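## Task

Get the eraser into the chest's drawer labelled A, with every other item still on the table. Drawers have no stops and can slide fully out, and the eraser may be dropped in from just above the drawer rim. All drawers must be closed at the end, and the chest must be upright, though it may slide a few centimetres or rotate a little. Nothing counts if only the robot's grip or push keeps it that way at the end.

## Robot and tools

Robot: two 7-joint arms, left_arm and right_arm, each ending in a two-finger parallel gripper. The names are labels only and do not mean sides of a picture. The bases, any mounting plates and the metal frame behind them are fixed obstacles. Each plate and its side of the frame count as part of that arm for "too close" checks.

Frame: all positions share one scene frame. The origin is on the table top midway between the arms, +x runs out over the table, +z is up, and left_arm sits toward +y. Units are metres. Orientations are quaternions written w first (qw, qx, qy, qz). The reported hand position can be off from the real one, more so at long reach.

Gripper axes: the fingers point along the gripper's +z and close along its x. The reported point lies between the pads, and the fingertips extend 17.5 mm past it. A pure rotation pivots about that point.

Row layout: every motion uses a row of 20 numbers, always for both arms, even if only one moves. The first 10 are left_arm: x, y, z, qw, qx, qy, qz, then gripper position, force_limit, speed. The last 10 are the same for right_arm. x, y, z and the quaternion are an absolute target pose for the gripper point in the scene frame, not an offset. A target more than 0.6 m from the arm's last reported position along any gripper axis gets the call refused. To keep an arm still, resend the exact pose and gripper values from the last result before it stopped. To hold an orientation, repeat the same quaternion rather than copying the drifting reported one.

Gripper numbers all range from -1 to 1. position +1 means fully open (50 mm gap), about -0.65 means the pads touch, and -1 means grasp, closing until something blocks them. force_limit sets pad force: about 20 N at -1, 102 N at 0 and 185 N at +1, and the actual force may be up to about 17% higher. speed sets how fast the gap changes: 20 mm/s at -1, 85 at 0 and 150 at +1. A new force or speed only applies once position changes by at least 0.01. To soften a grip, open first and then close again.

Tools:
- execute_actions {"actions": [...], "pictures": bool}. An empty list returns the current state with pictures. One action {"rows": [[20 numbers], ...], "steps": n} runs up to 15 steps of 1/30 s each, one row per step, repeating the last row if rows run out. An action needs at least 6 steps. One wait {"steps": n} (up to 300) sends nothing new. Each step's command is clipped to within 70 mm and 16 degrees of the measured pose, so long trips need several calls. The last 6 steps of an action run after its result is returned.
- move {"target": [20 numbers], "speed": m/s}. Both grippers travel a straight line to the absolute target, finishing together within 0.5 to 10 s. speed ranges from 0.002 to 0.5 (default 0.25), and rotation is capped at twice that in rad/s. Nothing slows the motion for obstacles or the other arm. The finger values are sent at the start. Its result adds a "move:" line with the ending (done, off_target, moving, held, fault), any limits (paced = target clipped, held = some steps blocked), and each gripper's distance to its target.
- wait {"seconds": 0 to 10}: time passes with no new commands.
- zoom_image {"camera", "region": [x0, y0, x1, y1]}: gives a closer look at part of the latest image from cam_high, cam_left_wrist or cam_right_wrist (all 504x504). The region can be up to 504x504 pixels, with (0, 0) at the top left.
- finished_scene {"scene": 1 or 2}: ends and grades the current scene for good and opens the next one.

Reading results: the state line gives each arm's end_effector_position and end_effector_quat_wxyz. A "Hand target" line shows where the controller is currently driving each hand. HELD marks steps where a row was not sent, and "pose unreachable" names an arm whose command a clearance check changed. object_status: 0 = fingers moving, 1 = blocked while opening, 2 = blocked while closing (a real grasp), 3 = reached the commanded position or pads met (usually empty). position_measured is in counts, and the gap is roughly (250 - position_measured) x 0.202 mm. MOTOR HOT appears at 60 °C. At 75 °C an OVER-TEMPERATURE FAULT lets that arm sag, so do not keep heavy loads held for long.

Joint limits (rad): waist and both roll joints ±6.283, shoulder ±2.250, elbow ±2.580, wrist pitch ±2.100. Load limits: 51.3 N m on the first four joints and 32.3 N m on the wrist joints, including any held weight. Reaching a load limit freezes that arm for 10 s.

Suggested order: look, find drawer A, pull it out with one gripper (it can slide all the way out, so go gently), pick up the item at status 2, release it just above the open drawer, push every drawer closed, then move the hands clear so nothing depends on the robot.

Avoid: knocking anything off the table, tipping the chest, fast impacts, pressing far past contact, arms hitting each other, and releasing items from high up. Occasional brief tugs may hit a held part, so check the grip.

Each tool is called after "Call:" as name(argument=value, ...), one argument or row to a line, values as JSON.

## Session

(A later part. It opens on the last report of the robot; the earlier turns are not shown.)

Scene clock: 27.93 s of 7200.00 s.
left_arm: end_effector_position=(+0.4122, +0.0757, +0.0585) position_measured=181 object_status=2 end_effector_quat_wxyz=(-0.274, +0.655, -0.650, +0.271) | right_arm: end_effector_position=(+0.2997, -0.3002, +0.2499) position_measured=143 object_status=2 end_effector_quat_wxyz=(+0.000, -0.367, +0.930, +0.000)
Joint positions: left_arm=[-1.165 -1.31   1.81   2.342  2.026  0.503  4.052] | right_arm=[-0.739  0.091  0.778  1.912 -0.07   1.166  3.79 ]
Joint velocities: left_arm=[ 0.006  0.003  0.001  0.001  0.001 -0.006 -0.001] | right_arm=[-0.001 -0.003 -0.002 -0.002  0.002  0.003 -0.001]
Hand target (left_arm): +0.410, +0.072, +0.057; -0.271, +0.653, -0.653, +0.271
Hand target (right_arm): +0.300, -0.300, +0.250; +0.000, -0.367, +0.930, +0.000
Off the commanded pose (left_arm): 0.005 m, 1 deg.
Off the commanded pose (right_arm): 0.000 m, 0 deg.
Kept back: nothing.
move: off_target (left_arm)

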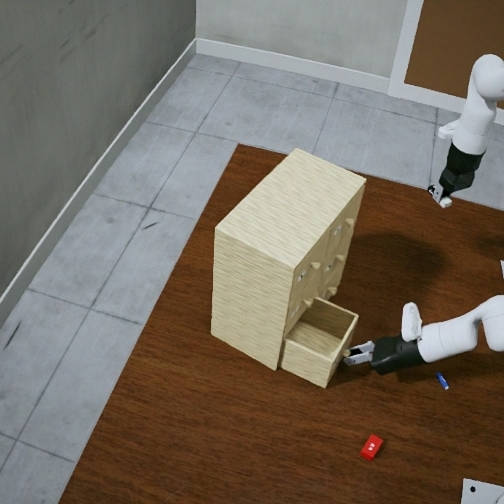

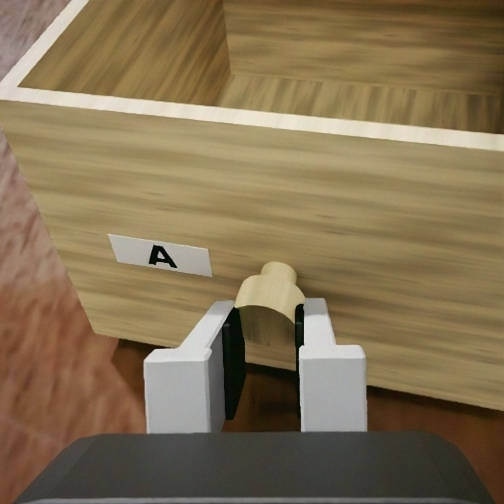

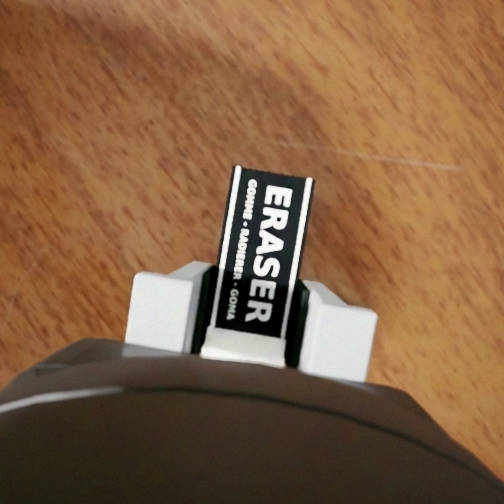

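Call:
move(
  target=[0.41,0.074,0.058,0.271,-0.653,0.653,-0.271,0.3,-0.5,0.5,0.3,-0.28,0.27,0,0.174,-0.985,0,-1,-0.6,0.5],
)

Call:
move(
  target=[0.35,0.1,0.14,0.271,-0.653,0.653,-0.271,0.3,-0.5,0.5,0.32,-0.25,0.27,0,-0.26,-0.966,0,-1,-0.6,0.5],
  speed=0.15,
)

Call:
move(
  target=[0.3,0.3,0.25,0.271,-0.653,0.653,-0.271,0.3,-0.5,0.5,0.36,-0.15,0.27,0,0.76,0.65,0,-1,-0.6,0.5],
  speed=0.2,
)

Scene clock: 29.83 s of 7200.00 s.
left_arm: end_effector_position=(+0.4100, +0.0740, +0.0580) position_measured=107 object_status=3 end_effector_quat_wxyz=(-0.271, +0.653, -0.653, +0.271) | right_arm: end_effector_position=(+0.3000, -0.2801, +0.2700) position_measured=143 object_status=2 end_effector_quat_wxyz=(+0.000, -0.174, +0.985, +0.000)
Joint positions: left_arm=[-1.161 -1.31   1.807  2.346  2.03   0.514  4.043] | right_arm=[-0.81   0.108  0.795  1.831 -0.082  1.236  3.334]
Joint velocities: left_arm=[ 0.     0.    -0.     0.001 -0.     0.001 -0.001] | right_arm=[-0.004 -0.    -0.002 -0.001  0.001  0.    -0.011]
Hand target (left_arm): +0.410, +0.074, +0.058; -0.271, +0.653, -0.653, +0.271
Hand target (right_arm): +0.300, -0.280, +0.270; +0.000, -0.174, +0.985, +0.000
Off the commanded pose (left_arm): 0.000 m, 0 deg.
Off the commanded pose (right_arm): 0.000 m, 0 deg.
Kept back: nothing.
move: done

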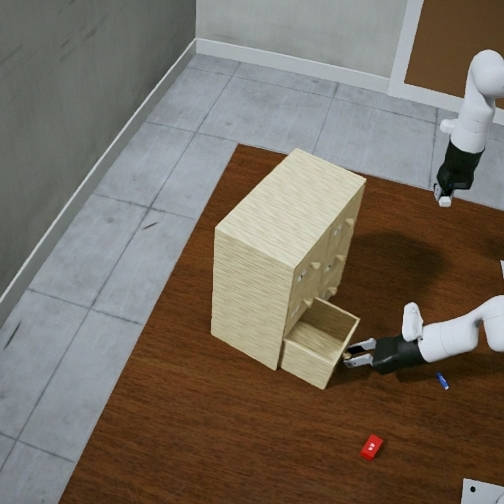

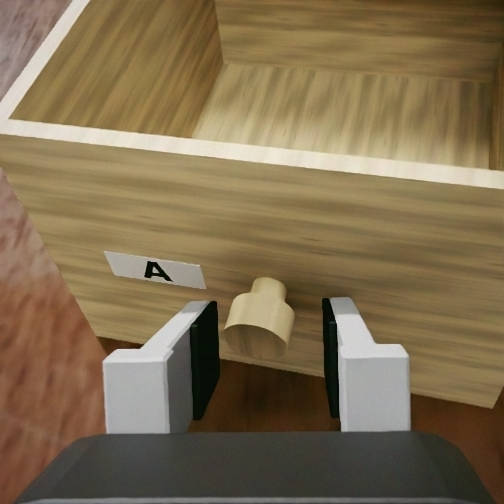

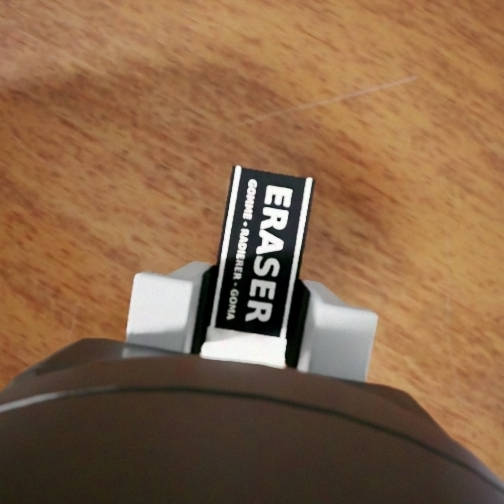

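Scene clock: 33.10 s of 7200.00 s.
left_arm: end_effector_position=(+0.3502, +0.1002, +0.1404) position_measured=107 object_status=3 end_effector_quat_wxyz=(-0.271, +0.653, -0.653, +0.272) | right_arm: end_effector_position=(+0.3199, -0.2502, +0.2701) position_measured=143 object_status=2 end_effector_quat_wxyz=(+0.000, +0.260, +0.966, -0.000)
Joint positions: left_arm=[-0.93  -0.924  1.733  2.459  1.544  0.213  4.339] | right_arm=[-0.858  0.277  0.931  1.705 -0.231  1.276  2.572]
Joint velocities: left_arm=[ 0.008  0.015  0.004 -0.011 -0.134 -0.011  0.134] | right_arm=[-0.001  0.004  0.    -0.001  0.001  0.    -0.006]
Hand target (left_arm): +0.350, +0.100, +0.141; -0.271, +0.653, -0.653, +0.272
Hand target (right_arm): +0.320, -0.250, +0.270; +0.000, +0.260, +0.966, -0.000
Off the commanded pose (left_arm): 0.001 m, 0 deg.
Off the commanded pose (right_arm): 0.000 m, 0 deg.
Kept back: nothing.
move: done

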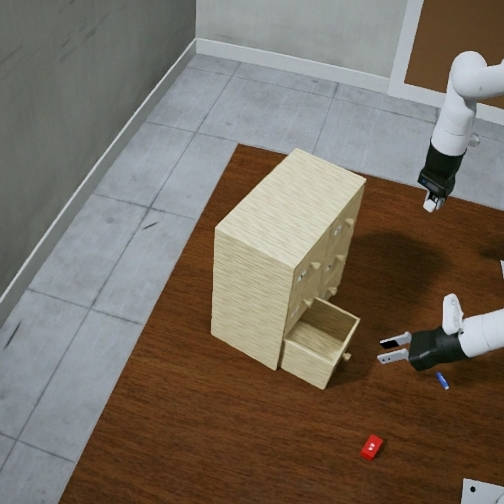

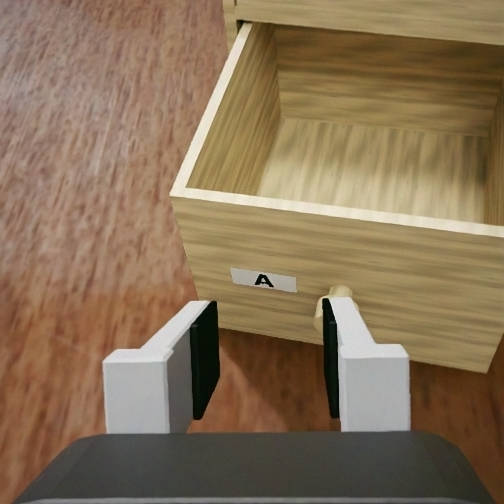

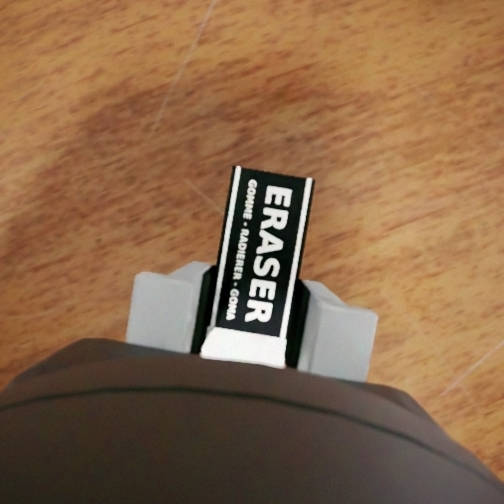

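Scene clock: 36.77 s of 7200.00 s.
left_arm: end_effector_position=(+0.3010, +0.3003, +0.2535) position_measured=107 object_status=3 end_effector_quat_wxyz=(-0.242, +0.678, -0.662, +0.210) | right_arm: end_effector_position=(+0.3598, -0.1501, +0.2701) position_measured=143 object_status=2 end_effector_quat_wxyz=(+0.000, +0.760, +0.650, -0.000)
Joint positions: left_arm=[-0.585 -0.776  0.392  2.576  0.555  0.699  4.209] | right_arm=[-0.943  0.58   1.17   1.477 -0.533  1.436  1.487]
Joint velocities: left_arm=[ 0.022  0.02  -0.029  0.001 -0.006 -0.003 -0.02 ] | right_arm=[ 0.001  0.    -0.001 -0.001  0.002 -0.    -0.   ]
Hand target (left_arm): +0.301, +0.300, +0.253; -0.241, +0.678, -0.662, +0.210
Hand target (right_arm): +0.360, -0.150, +0.270; +0.000, +0.760, +0.650, -0.000
Off the commanded pose (left_arm): 0.004 m, 8 deg.
Off the commanded pose (right_arm): 0.000 m, 0 deg.
joint sent to its limit (left arm) — the command would take joint 4 (elbow) past its upper limit, so that joint was sent only as far as its limit.
Kept back: nothing.
move: off_target (left_arm)

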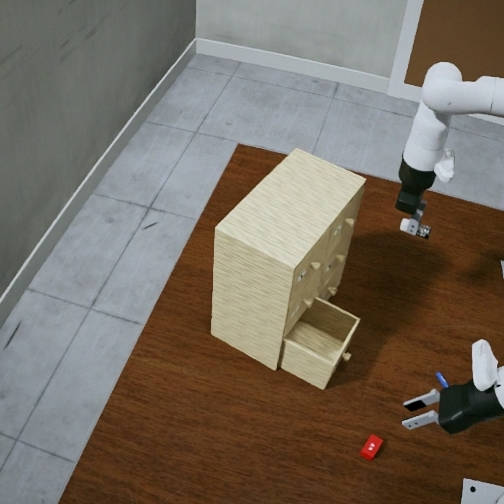

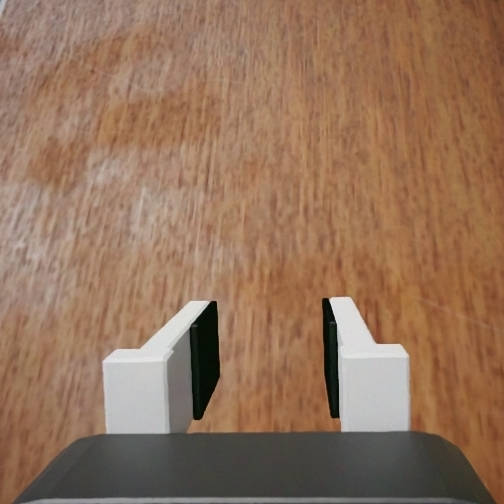

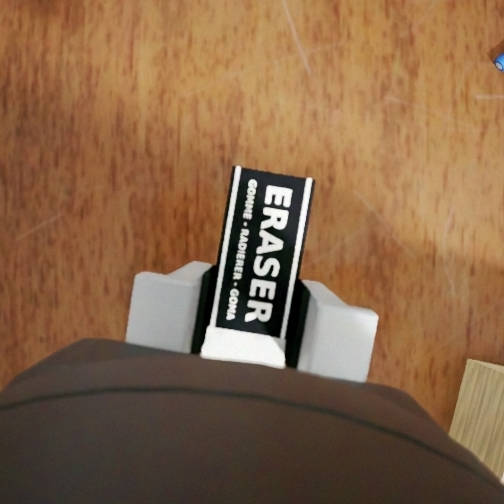

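Call:
move(
  target=[0.36,0.42,0.25,-0.242,0.678,-0.662,0.21,0.3,-0.5,0.5,0.455,0.065,0.22,0,0.76,0.65,0,-1,-0.6,0.5],
  speed=0.15,
)

Scene clock: 39.13 s of 7200.00 s.
left_arm: end_effector_position=(+0.3604, +0.4207, +0.2508) position_measured=107 object_status=3 end_effector_quat_wxyz=(-0.243, +0.678, -0.661, +0.211) | right_arm: end_effector_position=(+0.4546, +0.0662, +0.2207) position_measured=143 object_status=2 end_effector_quat_wxyz=(-0.000, +0.760, +0.650, +0.001)
Joint positions: left_arm=[-0.428 -0.337 -0.122  2.532  0.624  0.421  3.674] | right_arm=[-0.757  1.016  0.981  0.677 -0.792  1.684  1.044]
Joint velocities: left_arm=[ 0.004  0.004 -0.004  0.     0.004 -0.    -0.008] | right_arm=[ 0.014  0.011 -0.002 -0.018  0.     0.009 -0.006]
Hand target (left_arm): +0.360, +0.421, +0.251; -0.242, +0.678, -0.661, +0.211
Hand target (right_arm): +0.455, +0.066, +0.220; -0.000, +0.760, +0.650, +0.001
Off the commanded pose (left_arm): 0.001 m, 0 deg.
Off the commanded pose (right_arm): 0.001 m, 0 deg.
Kept back: nothing.
move: done

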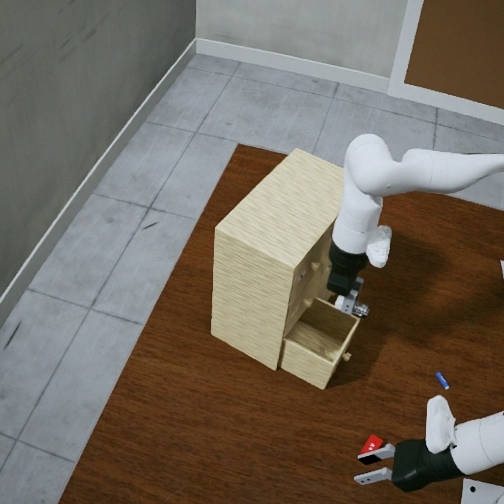

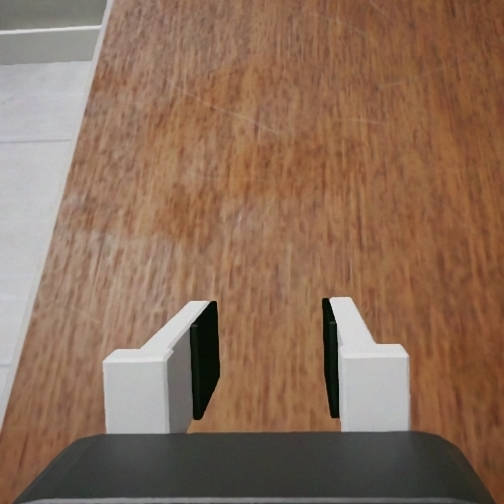

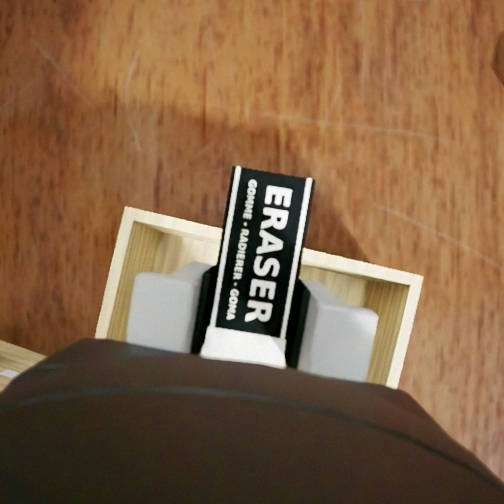

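Call:
move(
  target=[0.36,0.42,0.25,-0.242,0.678,-0.662,0.21,0.3,-0.5,0.5,0.483,0.062,0.135,0.085,0.753,0.644,0.1,-1,-0.6,0.5],
  speed=0.06,
)

Scene clock: 42.17 s of 7200.00 s.
left_arm: end_effector_position=(+0.3600, +0.4200, +0.2500) position_measured=107 object_status=3 end_effector_quat_wxyz=(-0.242, +0.678, -0.662, +0.210) | right_arm: end_effector_position=(+0.4834, +0.0621, +0.1356) position_measured=143 object_status=2 end_effector_quat_wxyz=(+0.085, +0.753, +0.645, +0.100)
Joint positions: left_arm=[-0.428 -0.337 -0.12   2.534  0.623  0.42   3.675] | right_arm=[-0.99   1.014  1.054  1.162 -0.788  1.139  1.185]
Joint velocities: left_arm=[ 0.001  0.    -0.     0.001  0.001 -0.     0.   ] | right_arm=[-0.005 -0.    -0.     0.006 -0.001 -0.006  0.001]
Hand target (left_arm): +0.360, +0.420, +0.250; -0.242, +0.678, -0.662, +0.210
Hand target (right_arm): +0.483, +0.062, +0.136; +0.085, +0.753, +0.645, +0.100
Off the commanded pose (left_arm): 0.000 m, 0 deg.
Off the commanded pose (right_arm): 0.001 m, 0 deg.
Kept back: nothing.
move: done

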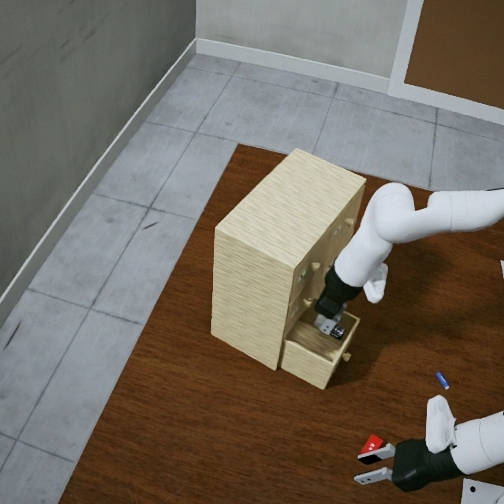

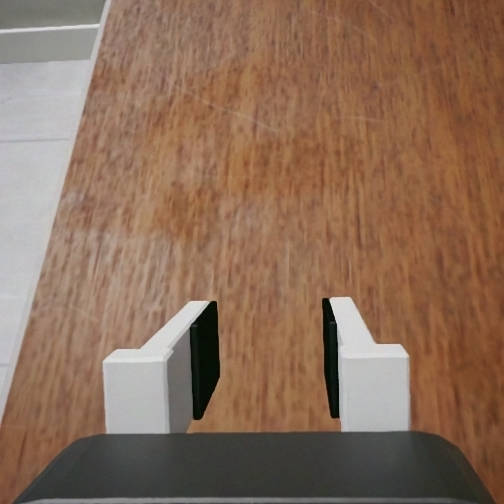

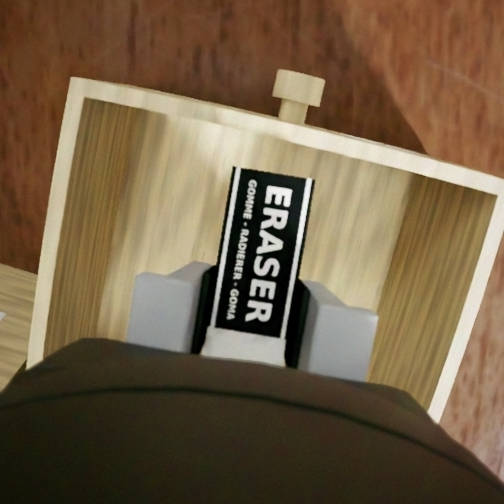

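Clear of the rim. Lowering slightly, then releasing.

Call:
move(
  target=[0.481,0.062,0.11,0.085,0.753,0.644,0.1,-1,-0.6,0.5,0.481,0.062,0.11,0.085,0.753,0.644,0.1,-1,-0.6,0.5],
  speed=0.002,
)

Scene clock: 52.60 s of 7200.00 s.
left_arm: end_effector_position=(+0.3616, +0.4151, +0.2481) position_measured=252 object_status=3 end_effector_quat_wxyz=(-0.240, +0.692, -0.648, +0.211) | right_arm: end_effector_position=(+0.4832, +0.0623, +0.1352) position_measured=143 object_status=2 end_effector_quat_wxyz=(+0.085, +0.753, +0.645, +0.100)
Joint positions: left_arm=[-0.454 -0.339 -0.056  2.542  0.624  0.402  3.751] | right_arm=[-0.99   1.014  1.054  1.163 -0.788  1.137  1.185]
Joint velocities: left_arm=[-0.     0.     0.001 -0.    -0.001 -0.     0.001] | right_arm=[ 0.    -0.     0.001  0.     0.002  0.     0.   ]
Hand target (left_arm): +0.362, +0.415, +0.248; -0.240, +0.692, -0.648, +0.211
Hand target (right_arm): +0.483, +0.062, +0.135; +0.085, +0.753, +0.645, +0.100
Off the commanded pose (left_arm): 0.398 m, 168 deg.
Off the commanded pose (right_arm): 0.025 m, 0 deg.
Kept back: nothing.
move: off_target (left_arm, right_arm; path cut at 10 s)

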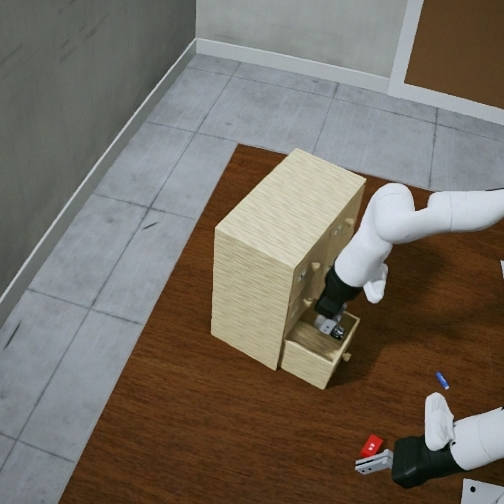

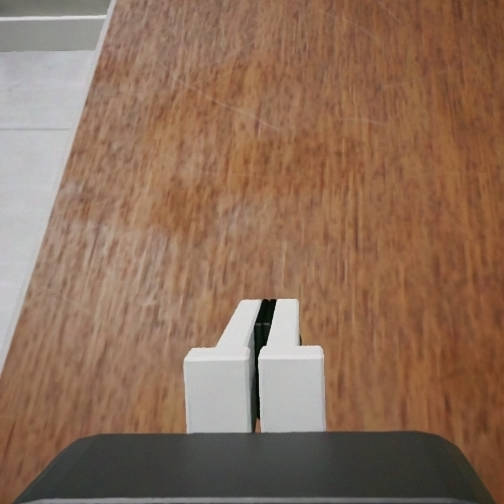

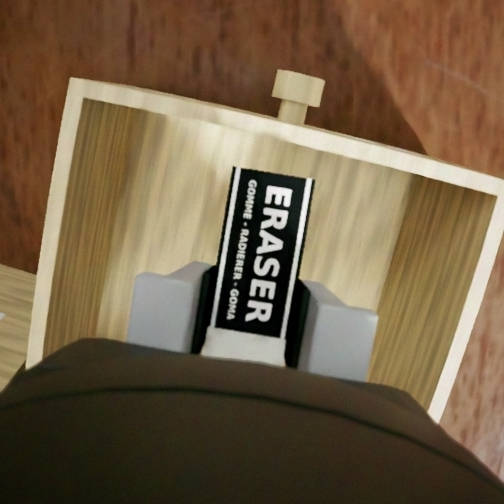

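That call put the wrong values in the left arm's half of the row; the slow speed kept it harmless. Resending correctly.

Call:
move(
  target=[0.362,0.415,0.248,-0.24,0.692,-0.648,0.211,0.3,-0.5,0.5,0.481,0.062,0.115,0.085,0.753,0.644,0.1,-1,-0.6,0.5],
  speed=0.04,
)

Call:
move(
  target=[0.362,0.415,0.248,-0.24,0.692,-0.648,0.211,0.3,-0.5,0.5,0.481,0.062,0.115,0.085,0.753,0.644,0.1,0.2,-0.6,0.5],
)

Call:
move(
  target=[0.362,0.415,0.248,-0.24,0.692,-0.648,0.211,0.3,-0.5,0.5,0.44,0.05,0.22,0.085,0.753,0.644,0.1,0.2,-0.6,0.5],
  speed=0.12,
)

Scene clock: 53.63 s of 7200.00 s.
left_arm: end_effector_position=(+0.3620, +0.4150, +0.2480) position_measured=107 object_status=3 end_effector_quat_wxyz=(-0.240, +0.692, -0.648, +0.211) | right_arm: end_effector_position=(+0.4811, +0.0621, +0.1151) position_measured=143 object_status=2 end_effector_quat_wxyz=(+0.085, +0.753, +0.644, +0.100)
Joint positions: left_arm=[-0.456 -0.338 -0.051  2.541  0.622  0.4    3.755] | right_arm=[-0.998  1.032  1.04   1.2   -0.805  1.092  1.199]
Joint velocities: left_arm=[ 0.     0.     0.001 -0.001  0.    -0.001  0.001] | right_arm=[-0.001  0.002 -0.     0.003  0.001 -0.004  0.001]
Hand target (left_arm): +0.362, +0.415, +0.248; -0.240, +0.692, -0.648, +0.211
Hand target (right_arm): +0.481, +0.062, +0.115; +0.085, +0.753, +0.644, +0.100
Off the commanded pose (left_arm): 0.000 m, 0 deg.
Off the commanded pose (right_arm): 0.000 m, 0 deg.
Kept back: nothing.
move: done

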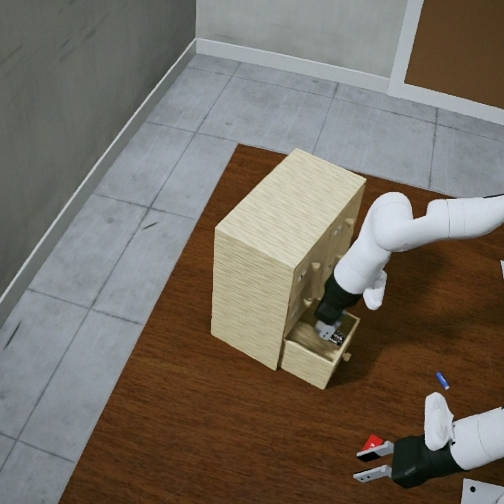

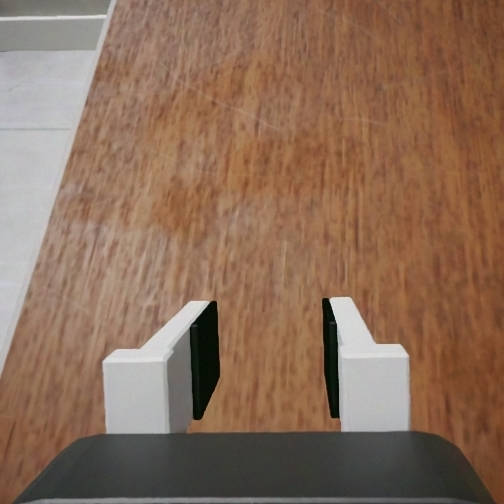

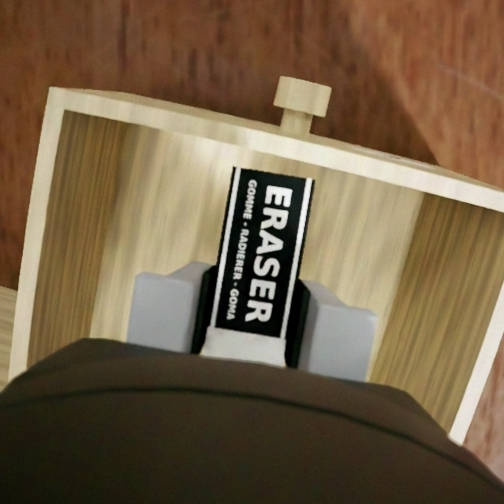

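Scene clock: 54.33 s of 7200.00 s.
left_arm: end_effector_position=(+0.3620, +0.4150, +0.2480) position_measured=107 object_status=3 end_effector_quat_wxyz=(-0.240, +0.692, -0.648, +0.211) | right_arm: end_effector_position=(+0.4810, +0.0620, +0.1150) position_measured=123 object_status=3 end_effector_quat_wxyz=(+0.085, +0.753, +0.644, +0.100)
Joint positions: left_arm=[-0.456 -0.338 -0.051  2.541  0.622  0.4    3.755] | right_arm=[-0.998  1.032  1.04   1.2   -0.805  1.091  1.199]
Joint velocities: left_arm=[-0.001  0.     0.001  0.    -0.001  0.    -0.   ] | right_arm=[-0.     0.    -0.     0.     0.001 -0.     0.   ]
Hand target (left_arm): +0.362, +0.415, +0.248; -0.240, +0.692, -0.648, +0.211
Hand target (right_arm): +0.481, +0.062, +0.115; +0.085, +0.753, +0.644, +0.100
Off the commanded pose (left_arm): 0.000 m, 0 deg.
Off the commanded pose (right_arm): 0.000 m, 0 deg.
Kept back: nothing.
move: done

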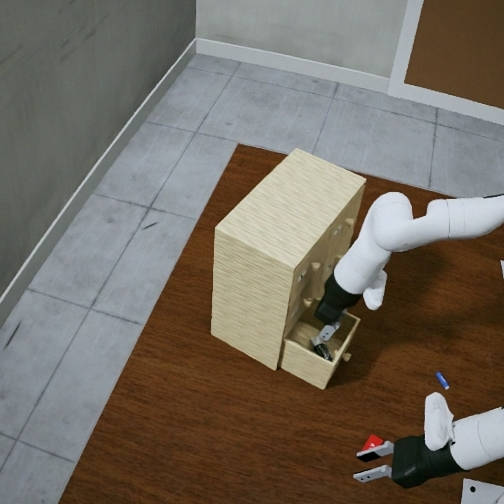

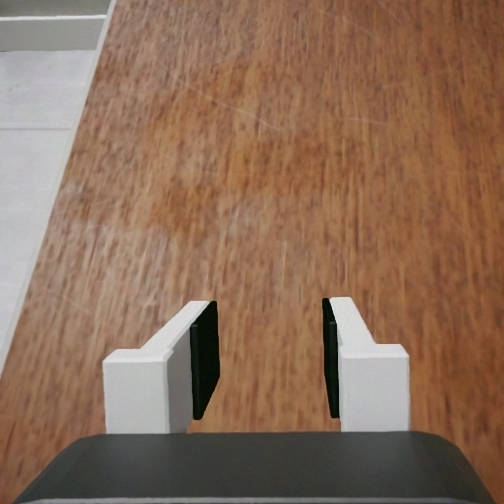

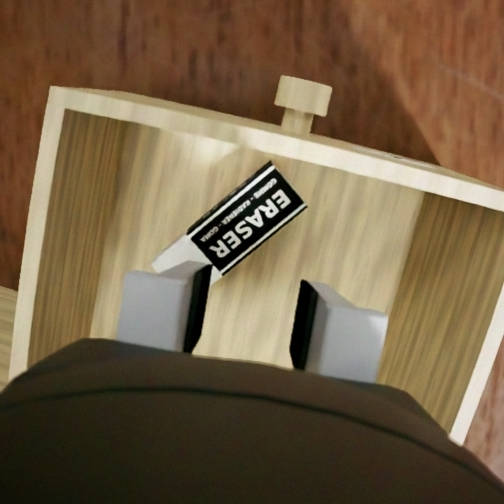

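Scene clock: 55.70 s of 7200.00 s.
left_arm: end_effector_position=(+0.3620, +0.4150, +0.2480) position_measured=107 object_status=3 end_effector_quat_wxyz=(-0.240, +0.692, -0.648, +0.211) | right_arm: end_effector_position=(+0.4400, +0.0496, +0.2198) position_measured=123 object_status=3 end_effector_quat_wxyz=(+0.085, +0.754, +0.644, +0.100)
Joint positions: left_arm=[-0.456 -0.338 -0.051  2.541  0.622  0.4    3.755] | right_arm=[-1.092  0.864  1.138  1.207 -0.699  1.248  1.16 ]
Joint velocities: left_arm=[ 0.    -0.     0.    -0.001  0.    -0.     0.   ] | right_arm=[-0.003 -0.003  0.001 -0.001  0.     0.002 -0.   ]
Hand target (left_arm): +0.362, +0.415, +0.248; -0.240, +0.692, -0.648, +0.211
Hand target (right_arm): +0.440, +0.050, +0.220; +0.085, +0.754, +0.644, +0.100
Off the commanded pose (left_arm): 0.000 m, 0 deg.
Off the commanded pose (right_arm): 0.000 m, 0 deg.
Kept back: nothing.
move: done

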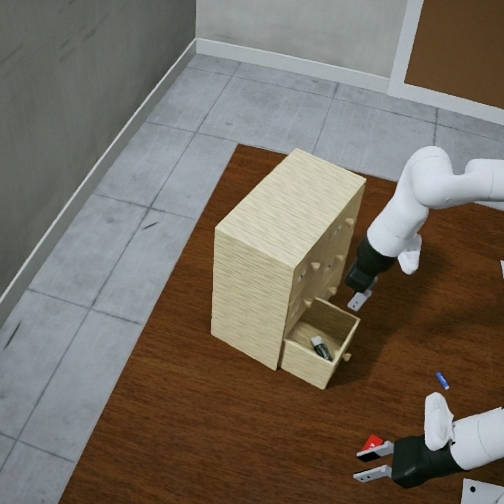

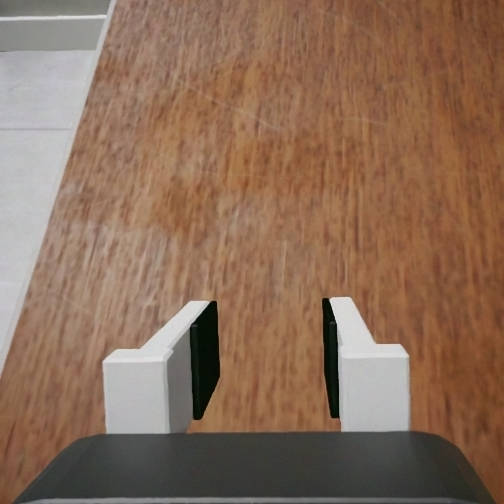

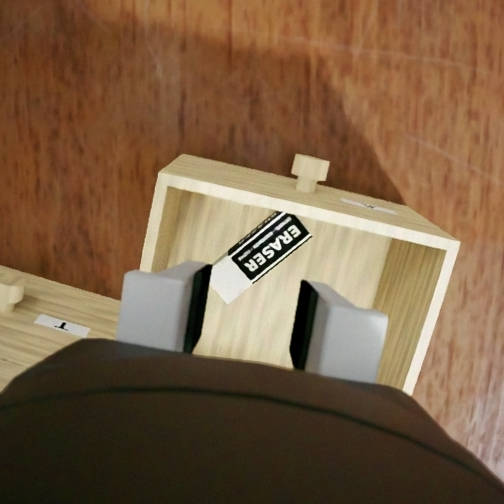

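Call:
move(
  target=[0.362,0.415,0.248,-0.24,0.692,-0.648,0.211,0.3,-0.5,0.5,0.375,0.078,0.16,0.168,0.734,0.628,0.197,-1,-0.6,0.5],
  speed=0.15,
)

Call:
move(
  target=[0.362,0.415,0.248,-0.24,0.692,-0.648,0.211,0.3,-0.5,0.5,0.37,0.078,0.068,0.168,0.734,0.628,0.197,-1,-0.6,0.5],
  speed=0.12,
)

Scene clock: 57.50 s of 7200.00 s.
left_arm: end_effector_position=(+0.3620, +0.4150, +0.2480) position_measured=107 object_status=3 end_effector_quat_wxyz=(-0.240, +0.692, -0.648, +0.211) | right_arm: end_effector_position=(+0.3751, +0.0787, +0.1602) position_measured=252 object_status=3 end_effector_quat_wxyz=(+0.167, +0.734, +0.628, +0.197)
Joint positions: left_arm=[-0.456 -0.338 -0.051  2.541  0.622  0.4    3.755] | right_arm=[-1.516  0.907  1.251  1.658 -0.728  0.763  1.078]
Joint velocities: left_arm=[-0.001  0.     0.     0.001  0.    -0.    -0.001] | right_arm=[-0.006  0.001  0.001  0.003  0.    -0.003 -0.001]
Hand target (left_arm): +0.362, +0.415, +0.248; -0.240, +0.692, -0.648, +0.211
Hand target (right_arm): +0.375, +0.079, +0.160; +0.167, +0.734, +0.628, +0.197
Off the commanded pose (left_arm): 0.000 m, 0 deg.
Off the commanded pose (right_arm): 0.001 m, 0 deg.
Kept back: nothing.
move: done

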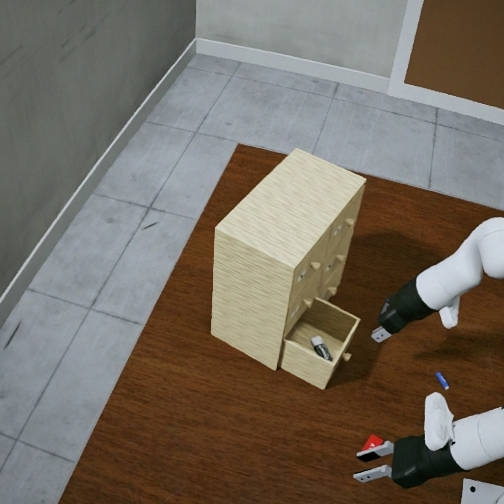

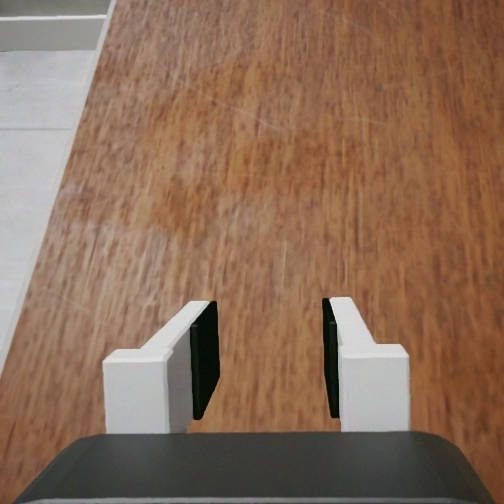

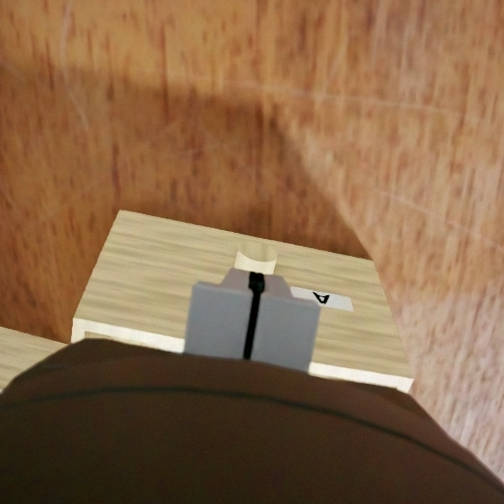

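Scene clock: 58.70 s of 7200.00 s.
left_arm: end_effector_position=(+0.3620, +0.4150, +0.2480) position_measured=107 object_status=3 end_effector_quat_wxyz=(-0.240, +0.692, -0.648, +0.211) | right_arm: end_effector_position=(+0.3699, +0.0786, +0.0680) position_measured=252 object_status=3 end_effector_quat_wxyz=(+0.168, +0.734, +0.628, +0.197)
Joint positions: left_arm=[-0.456 -0.338 -0.051  2.541  0.622  0.4    3.755] | right_arm=[-1.471  1.006  1.086  1.757 -0.868  0.552  1.135]
Joint velocities: left_arm=[0.    0.001 0.    0.    0.002 0.001 0.001] | right_arm=[ 0.003  0.002 -0.001  0.001 -0.003 -0.003  0.002]
Hand target (left_arm): +0.362, +0.415, +0.248; -0.240, +0.692, -0.648, +0.211
Hand target (right_arm): +0.370, +0.078, +0.068; +0.168, +0.734, +0.628, +0.197
Off the commanded pose (left_arm): 0.000 m, 0 deg.
Off the commanded pose (right_arm): 0.001 m, 0 deg.
Kept back: nothing.
move: done

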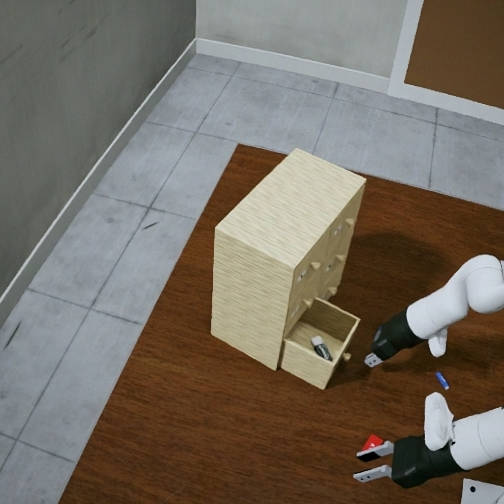

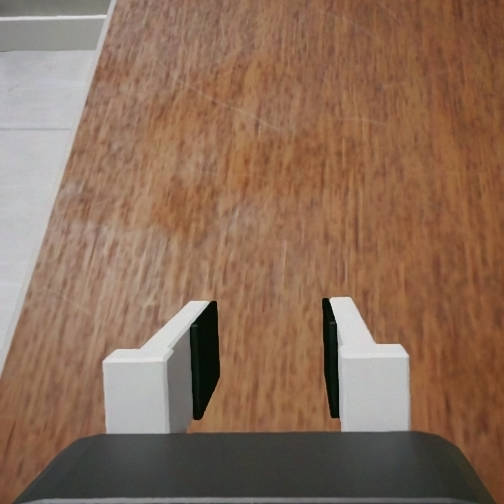

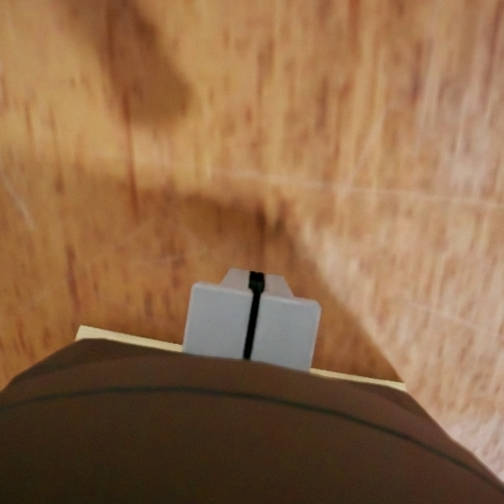

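Call:
move(
  target=[0.362,0.415,0.248,-0.24,0.692,-0.648,0.211,0.3,-0.5,0.5,0.49,0.062,0.066,0.168,0.734,0.628,0.197,-1,-0.6,0.5],
  speed=0.06,
)

Scene clock: 62.03 s of 7200.00 s.
left_arm: end_effector_position=(+0.3620, +0.4150, +0.2480) position_measured=107 object_status=3 end_effector_quat_wxyz=(-0.240, +0.692, -0.648, +0.211) | right_arm: end_effector_position=(+0.4890, +0.0618, +0.0658) position_measured=252 object_status=3 end_effector_quat_wxyz=(+0.168, +0.734, +0.628, +0.196)
Joint positions: left_arm=[-0.456 -0.338 -0.051  2.541  0.622  0.4    3.755] | right_arm=[-1.17   1.062  1.02   1.511 -0.87   0.611  1.24 ]
Joint velocities: left_arm=[-0.    -0.     0.     0.001  0.001  0.001 -0.   ] | right_arm=[ 0.006  0.002  0.    -0.005  0.002  0.002  0.001]
Hand target (left_arm): +0.362, +0.415, +0.248; -0.240, +0.692, -0.648, +0.211
Hand target (right_arm): +0.490, +0.062, +0.066; +0.169, +0.734, +0.628, +0.197
Off the commanded pose (left_arm): 0.000 m, 0 deg.
Off the commanded pose (right_arm): 0.001 m, 0 deg.
Kept back: nothing.
move: done

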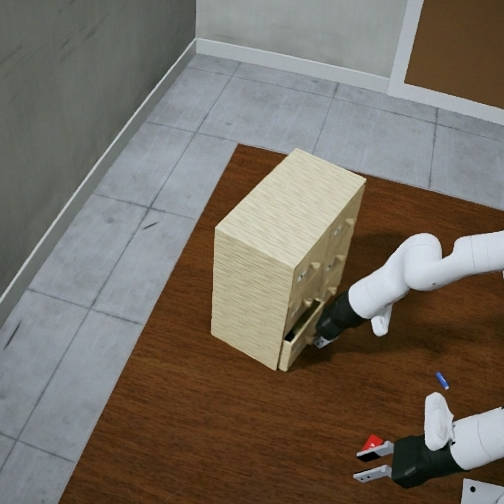

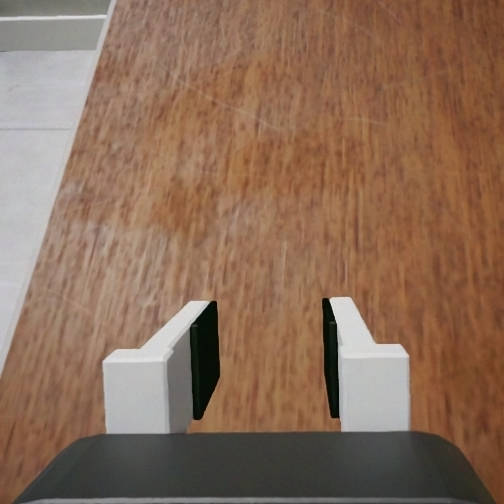

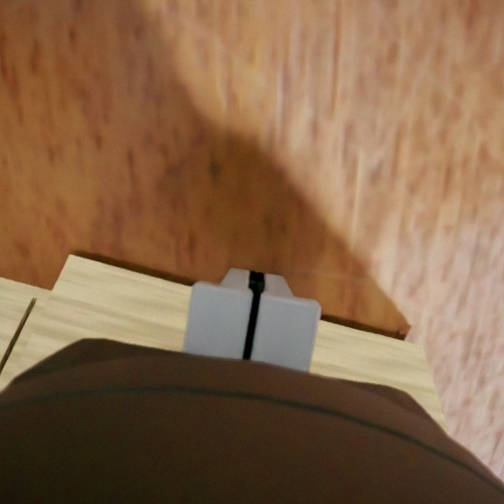

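Call:
move(
  target=[0.362,0.415,0.248,-0.24,0.692,-0.648,0.211,0.3,-0.5,0.5,0.51,0.059,0.066,0.168,0.734,0.628,0.197,-1,-0.6,0.5],
  speed=0.03,
)

Call:
move(
  target=[0.362,0.415,0.248,-0.24,0.692,-0.648,0.211,0.3,-0.5,0.5,0.44,0.06,0.1,0.168,0.734,0.628,0.197,-1,-0.6,0.5],
  speed=0.12,
)

Scene clock: 63.90 s of 7200.00 s.
left_arm: end_effector_position=(+0.3620, +0.4150, +0.2480) position_measured=107 object_status=3 end_effector_quat_wxyz=(-0.240, +0.692, -0.648, +0.211) | right_arm: end_effector_position=(+0.5091, +0.0592, +0.0655) position_measured=252 object_status=3 end_effector_quat_wxyz=(+0.168, +0.734, +0.628, +0.196)
Joint positions: left_arm=[-0.456 -0.338 -0.051  2.541  0.622  0.4    3.755] | right_arm=[-1.121  1.077  1.013  1.459 -0.869  0.63   1.248]
Joint velocities: left_arm=[-0.001  0.    -0.    -0.001  0.    -0.     0.   ] | right_arm=[ 0.004  0.001  0.    -0.003 -0.002  0.002  0.001]
Hand target (left_arm): +0.362, +0.415, +0.248; -0.240, +0.692, -0.648, +0.211
Hand target (right_arm): +0.510, +0.059, +0.066; +0.168, +0.734, +0.628, +0.197
Off the commanded pose (left_arm): 0.000 m, 0 deg.
Off the commanded pose (right_arm): 0.001 m, 0 deg.
Kept back: nothing.
move: done

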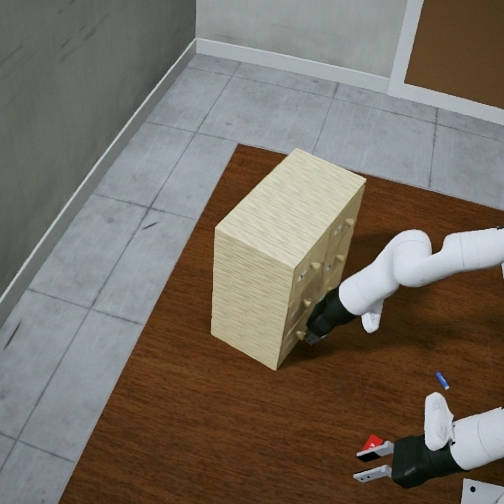

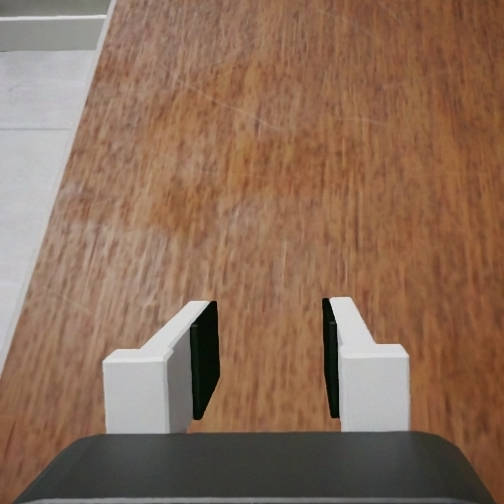

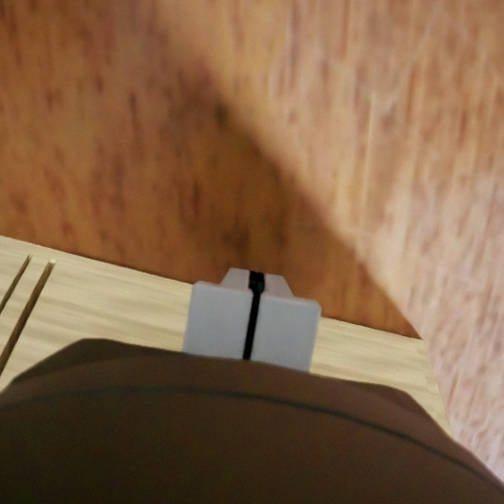

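Scene clock: 65.03 s of 7200.00 s.
left_arm: end_effector_position=(+0.3620, +0.4150, +0.2480) position_measured=107 object_status=3 end_effector_quat_wxyz=(-0.240, +0.692, -0.648, +0.211) | right_arm: end_effector_position=(+0.4401, +0.0599, +0.0998) position_measured=252 object_status=3 end_effector_quat_wxyz=(+0.168, +0.734, +0.628, +0.197)
Joint positions: left_arm=[-0.456 -0.338 -0.051  2.541  0.622  0.4    3.755] | right_arm=[-1.304  0.978  1.089  1.628 -0.828  0.626  1.207]
Joint velocities: left_arm=[-0.    -0.    -0.    -0.001  0.001 -0.     0.001] | right_arm=[-0.005 -0.002  0.001  0.001  0.001 -0.    -0.001]
Hand target (left_arm): +0.362, +0.415, +0.248; -0.240, +0.692, -0.648, +0.211
Hand target (right_arm): +0.440, +0.060, +0.100; +0.168, +0.734, +0.628, +0.197
Off the commanded pose (left_arm): 0.000 m, 0 deg.
Off the commanded pose (right_arm): 0.000 m, 0 deg.
Kept back: nothing.
move: done

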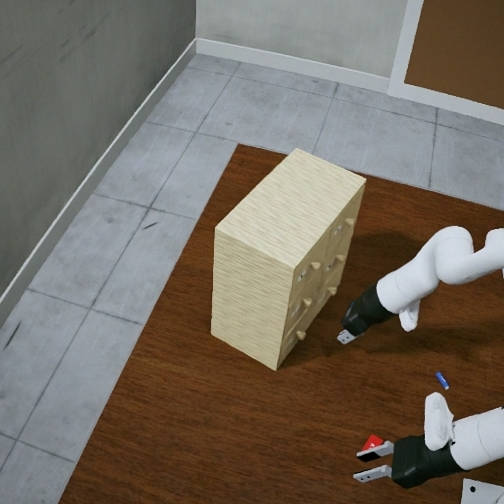

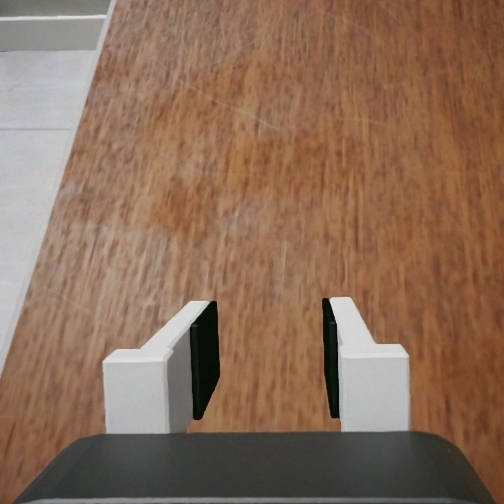

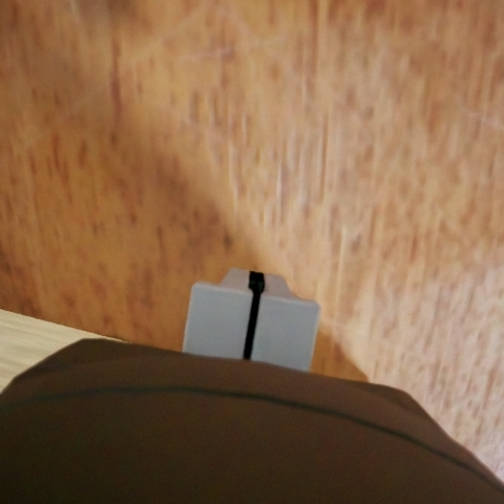

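Call:
zoom_image(
  camera="cam_high",
  region=[250, 230, 370, 380],
)

Region (250, 230, 370, 380) of cam_high's 504x504 image, scaled by 3.360, with more detail than that image has; it fills the left 403 columns of this view, and the rest is white.

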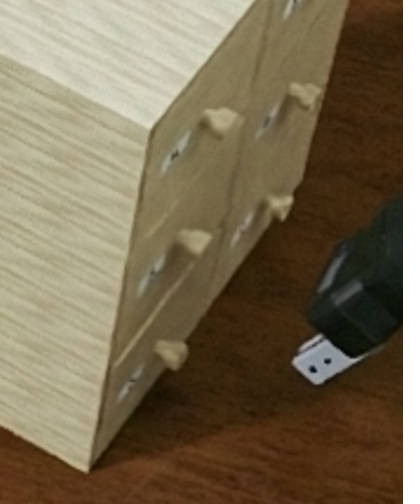

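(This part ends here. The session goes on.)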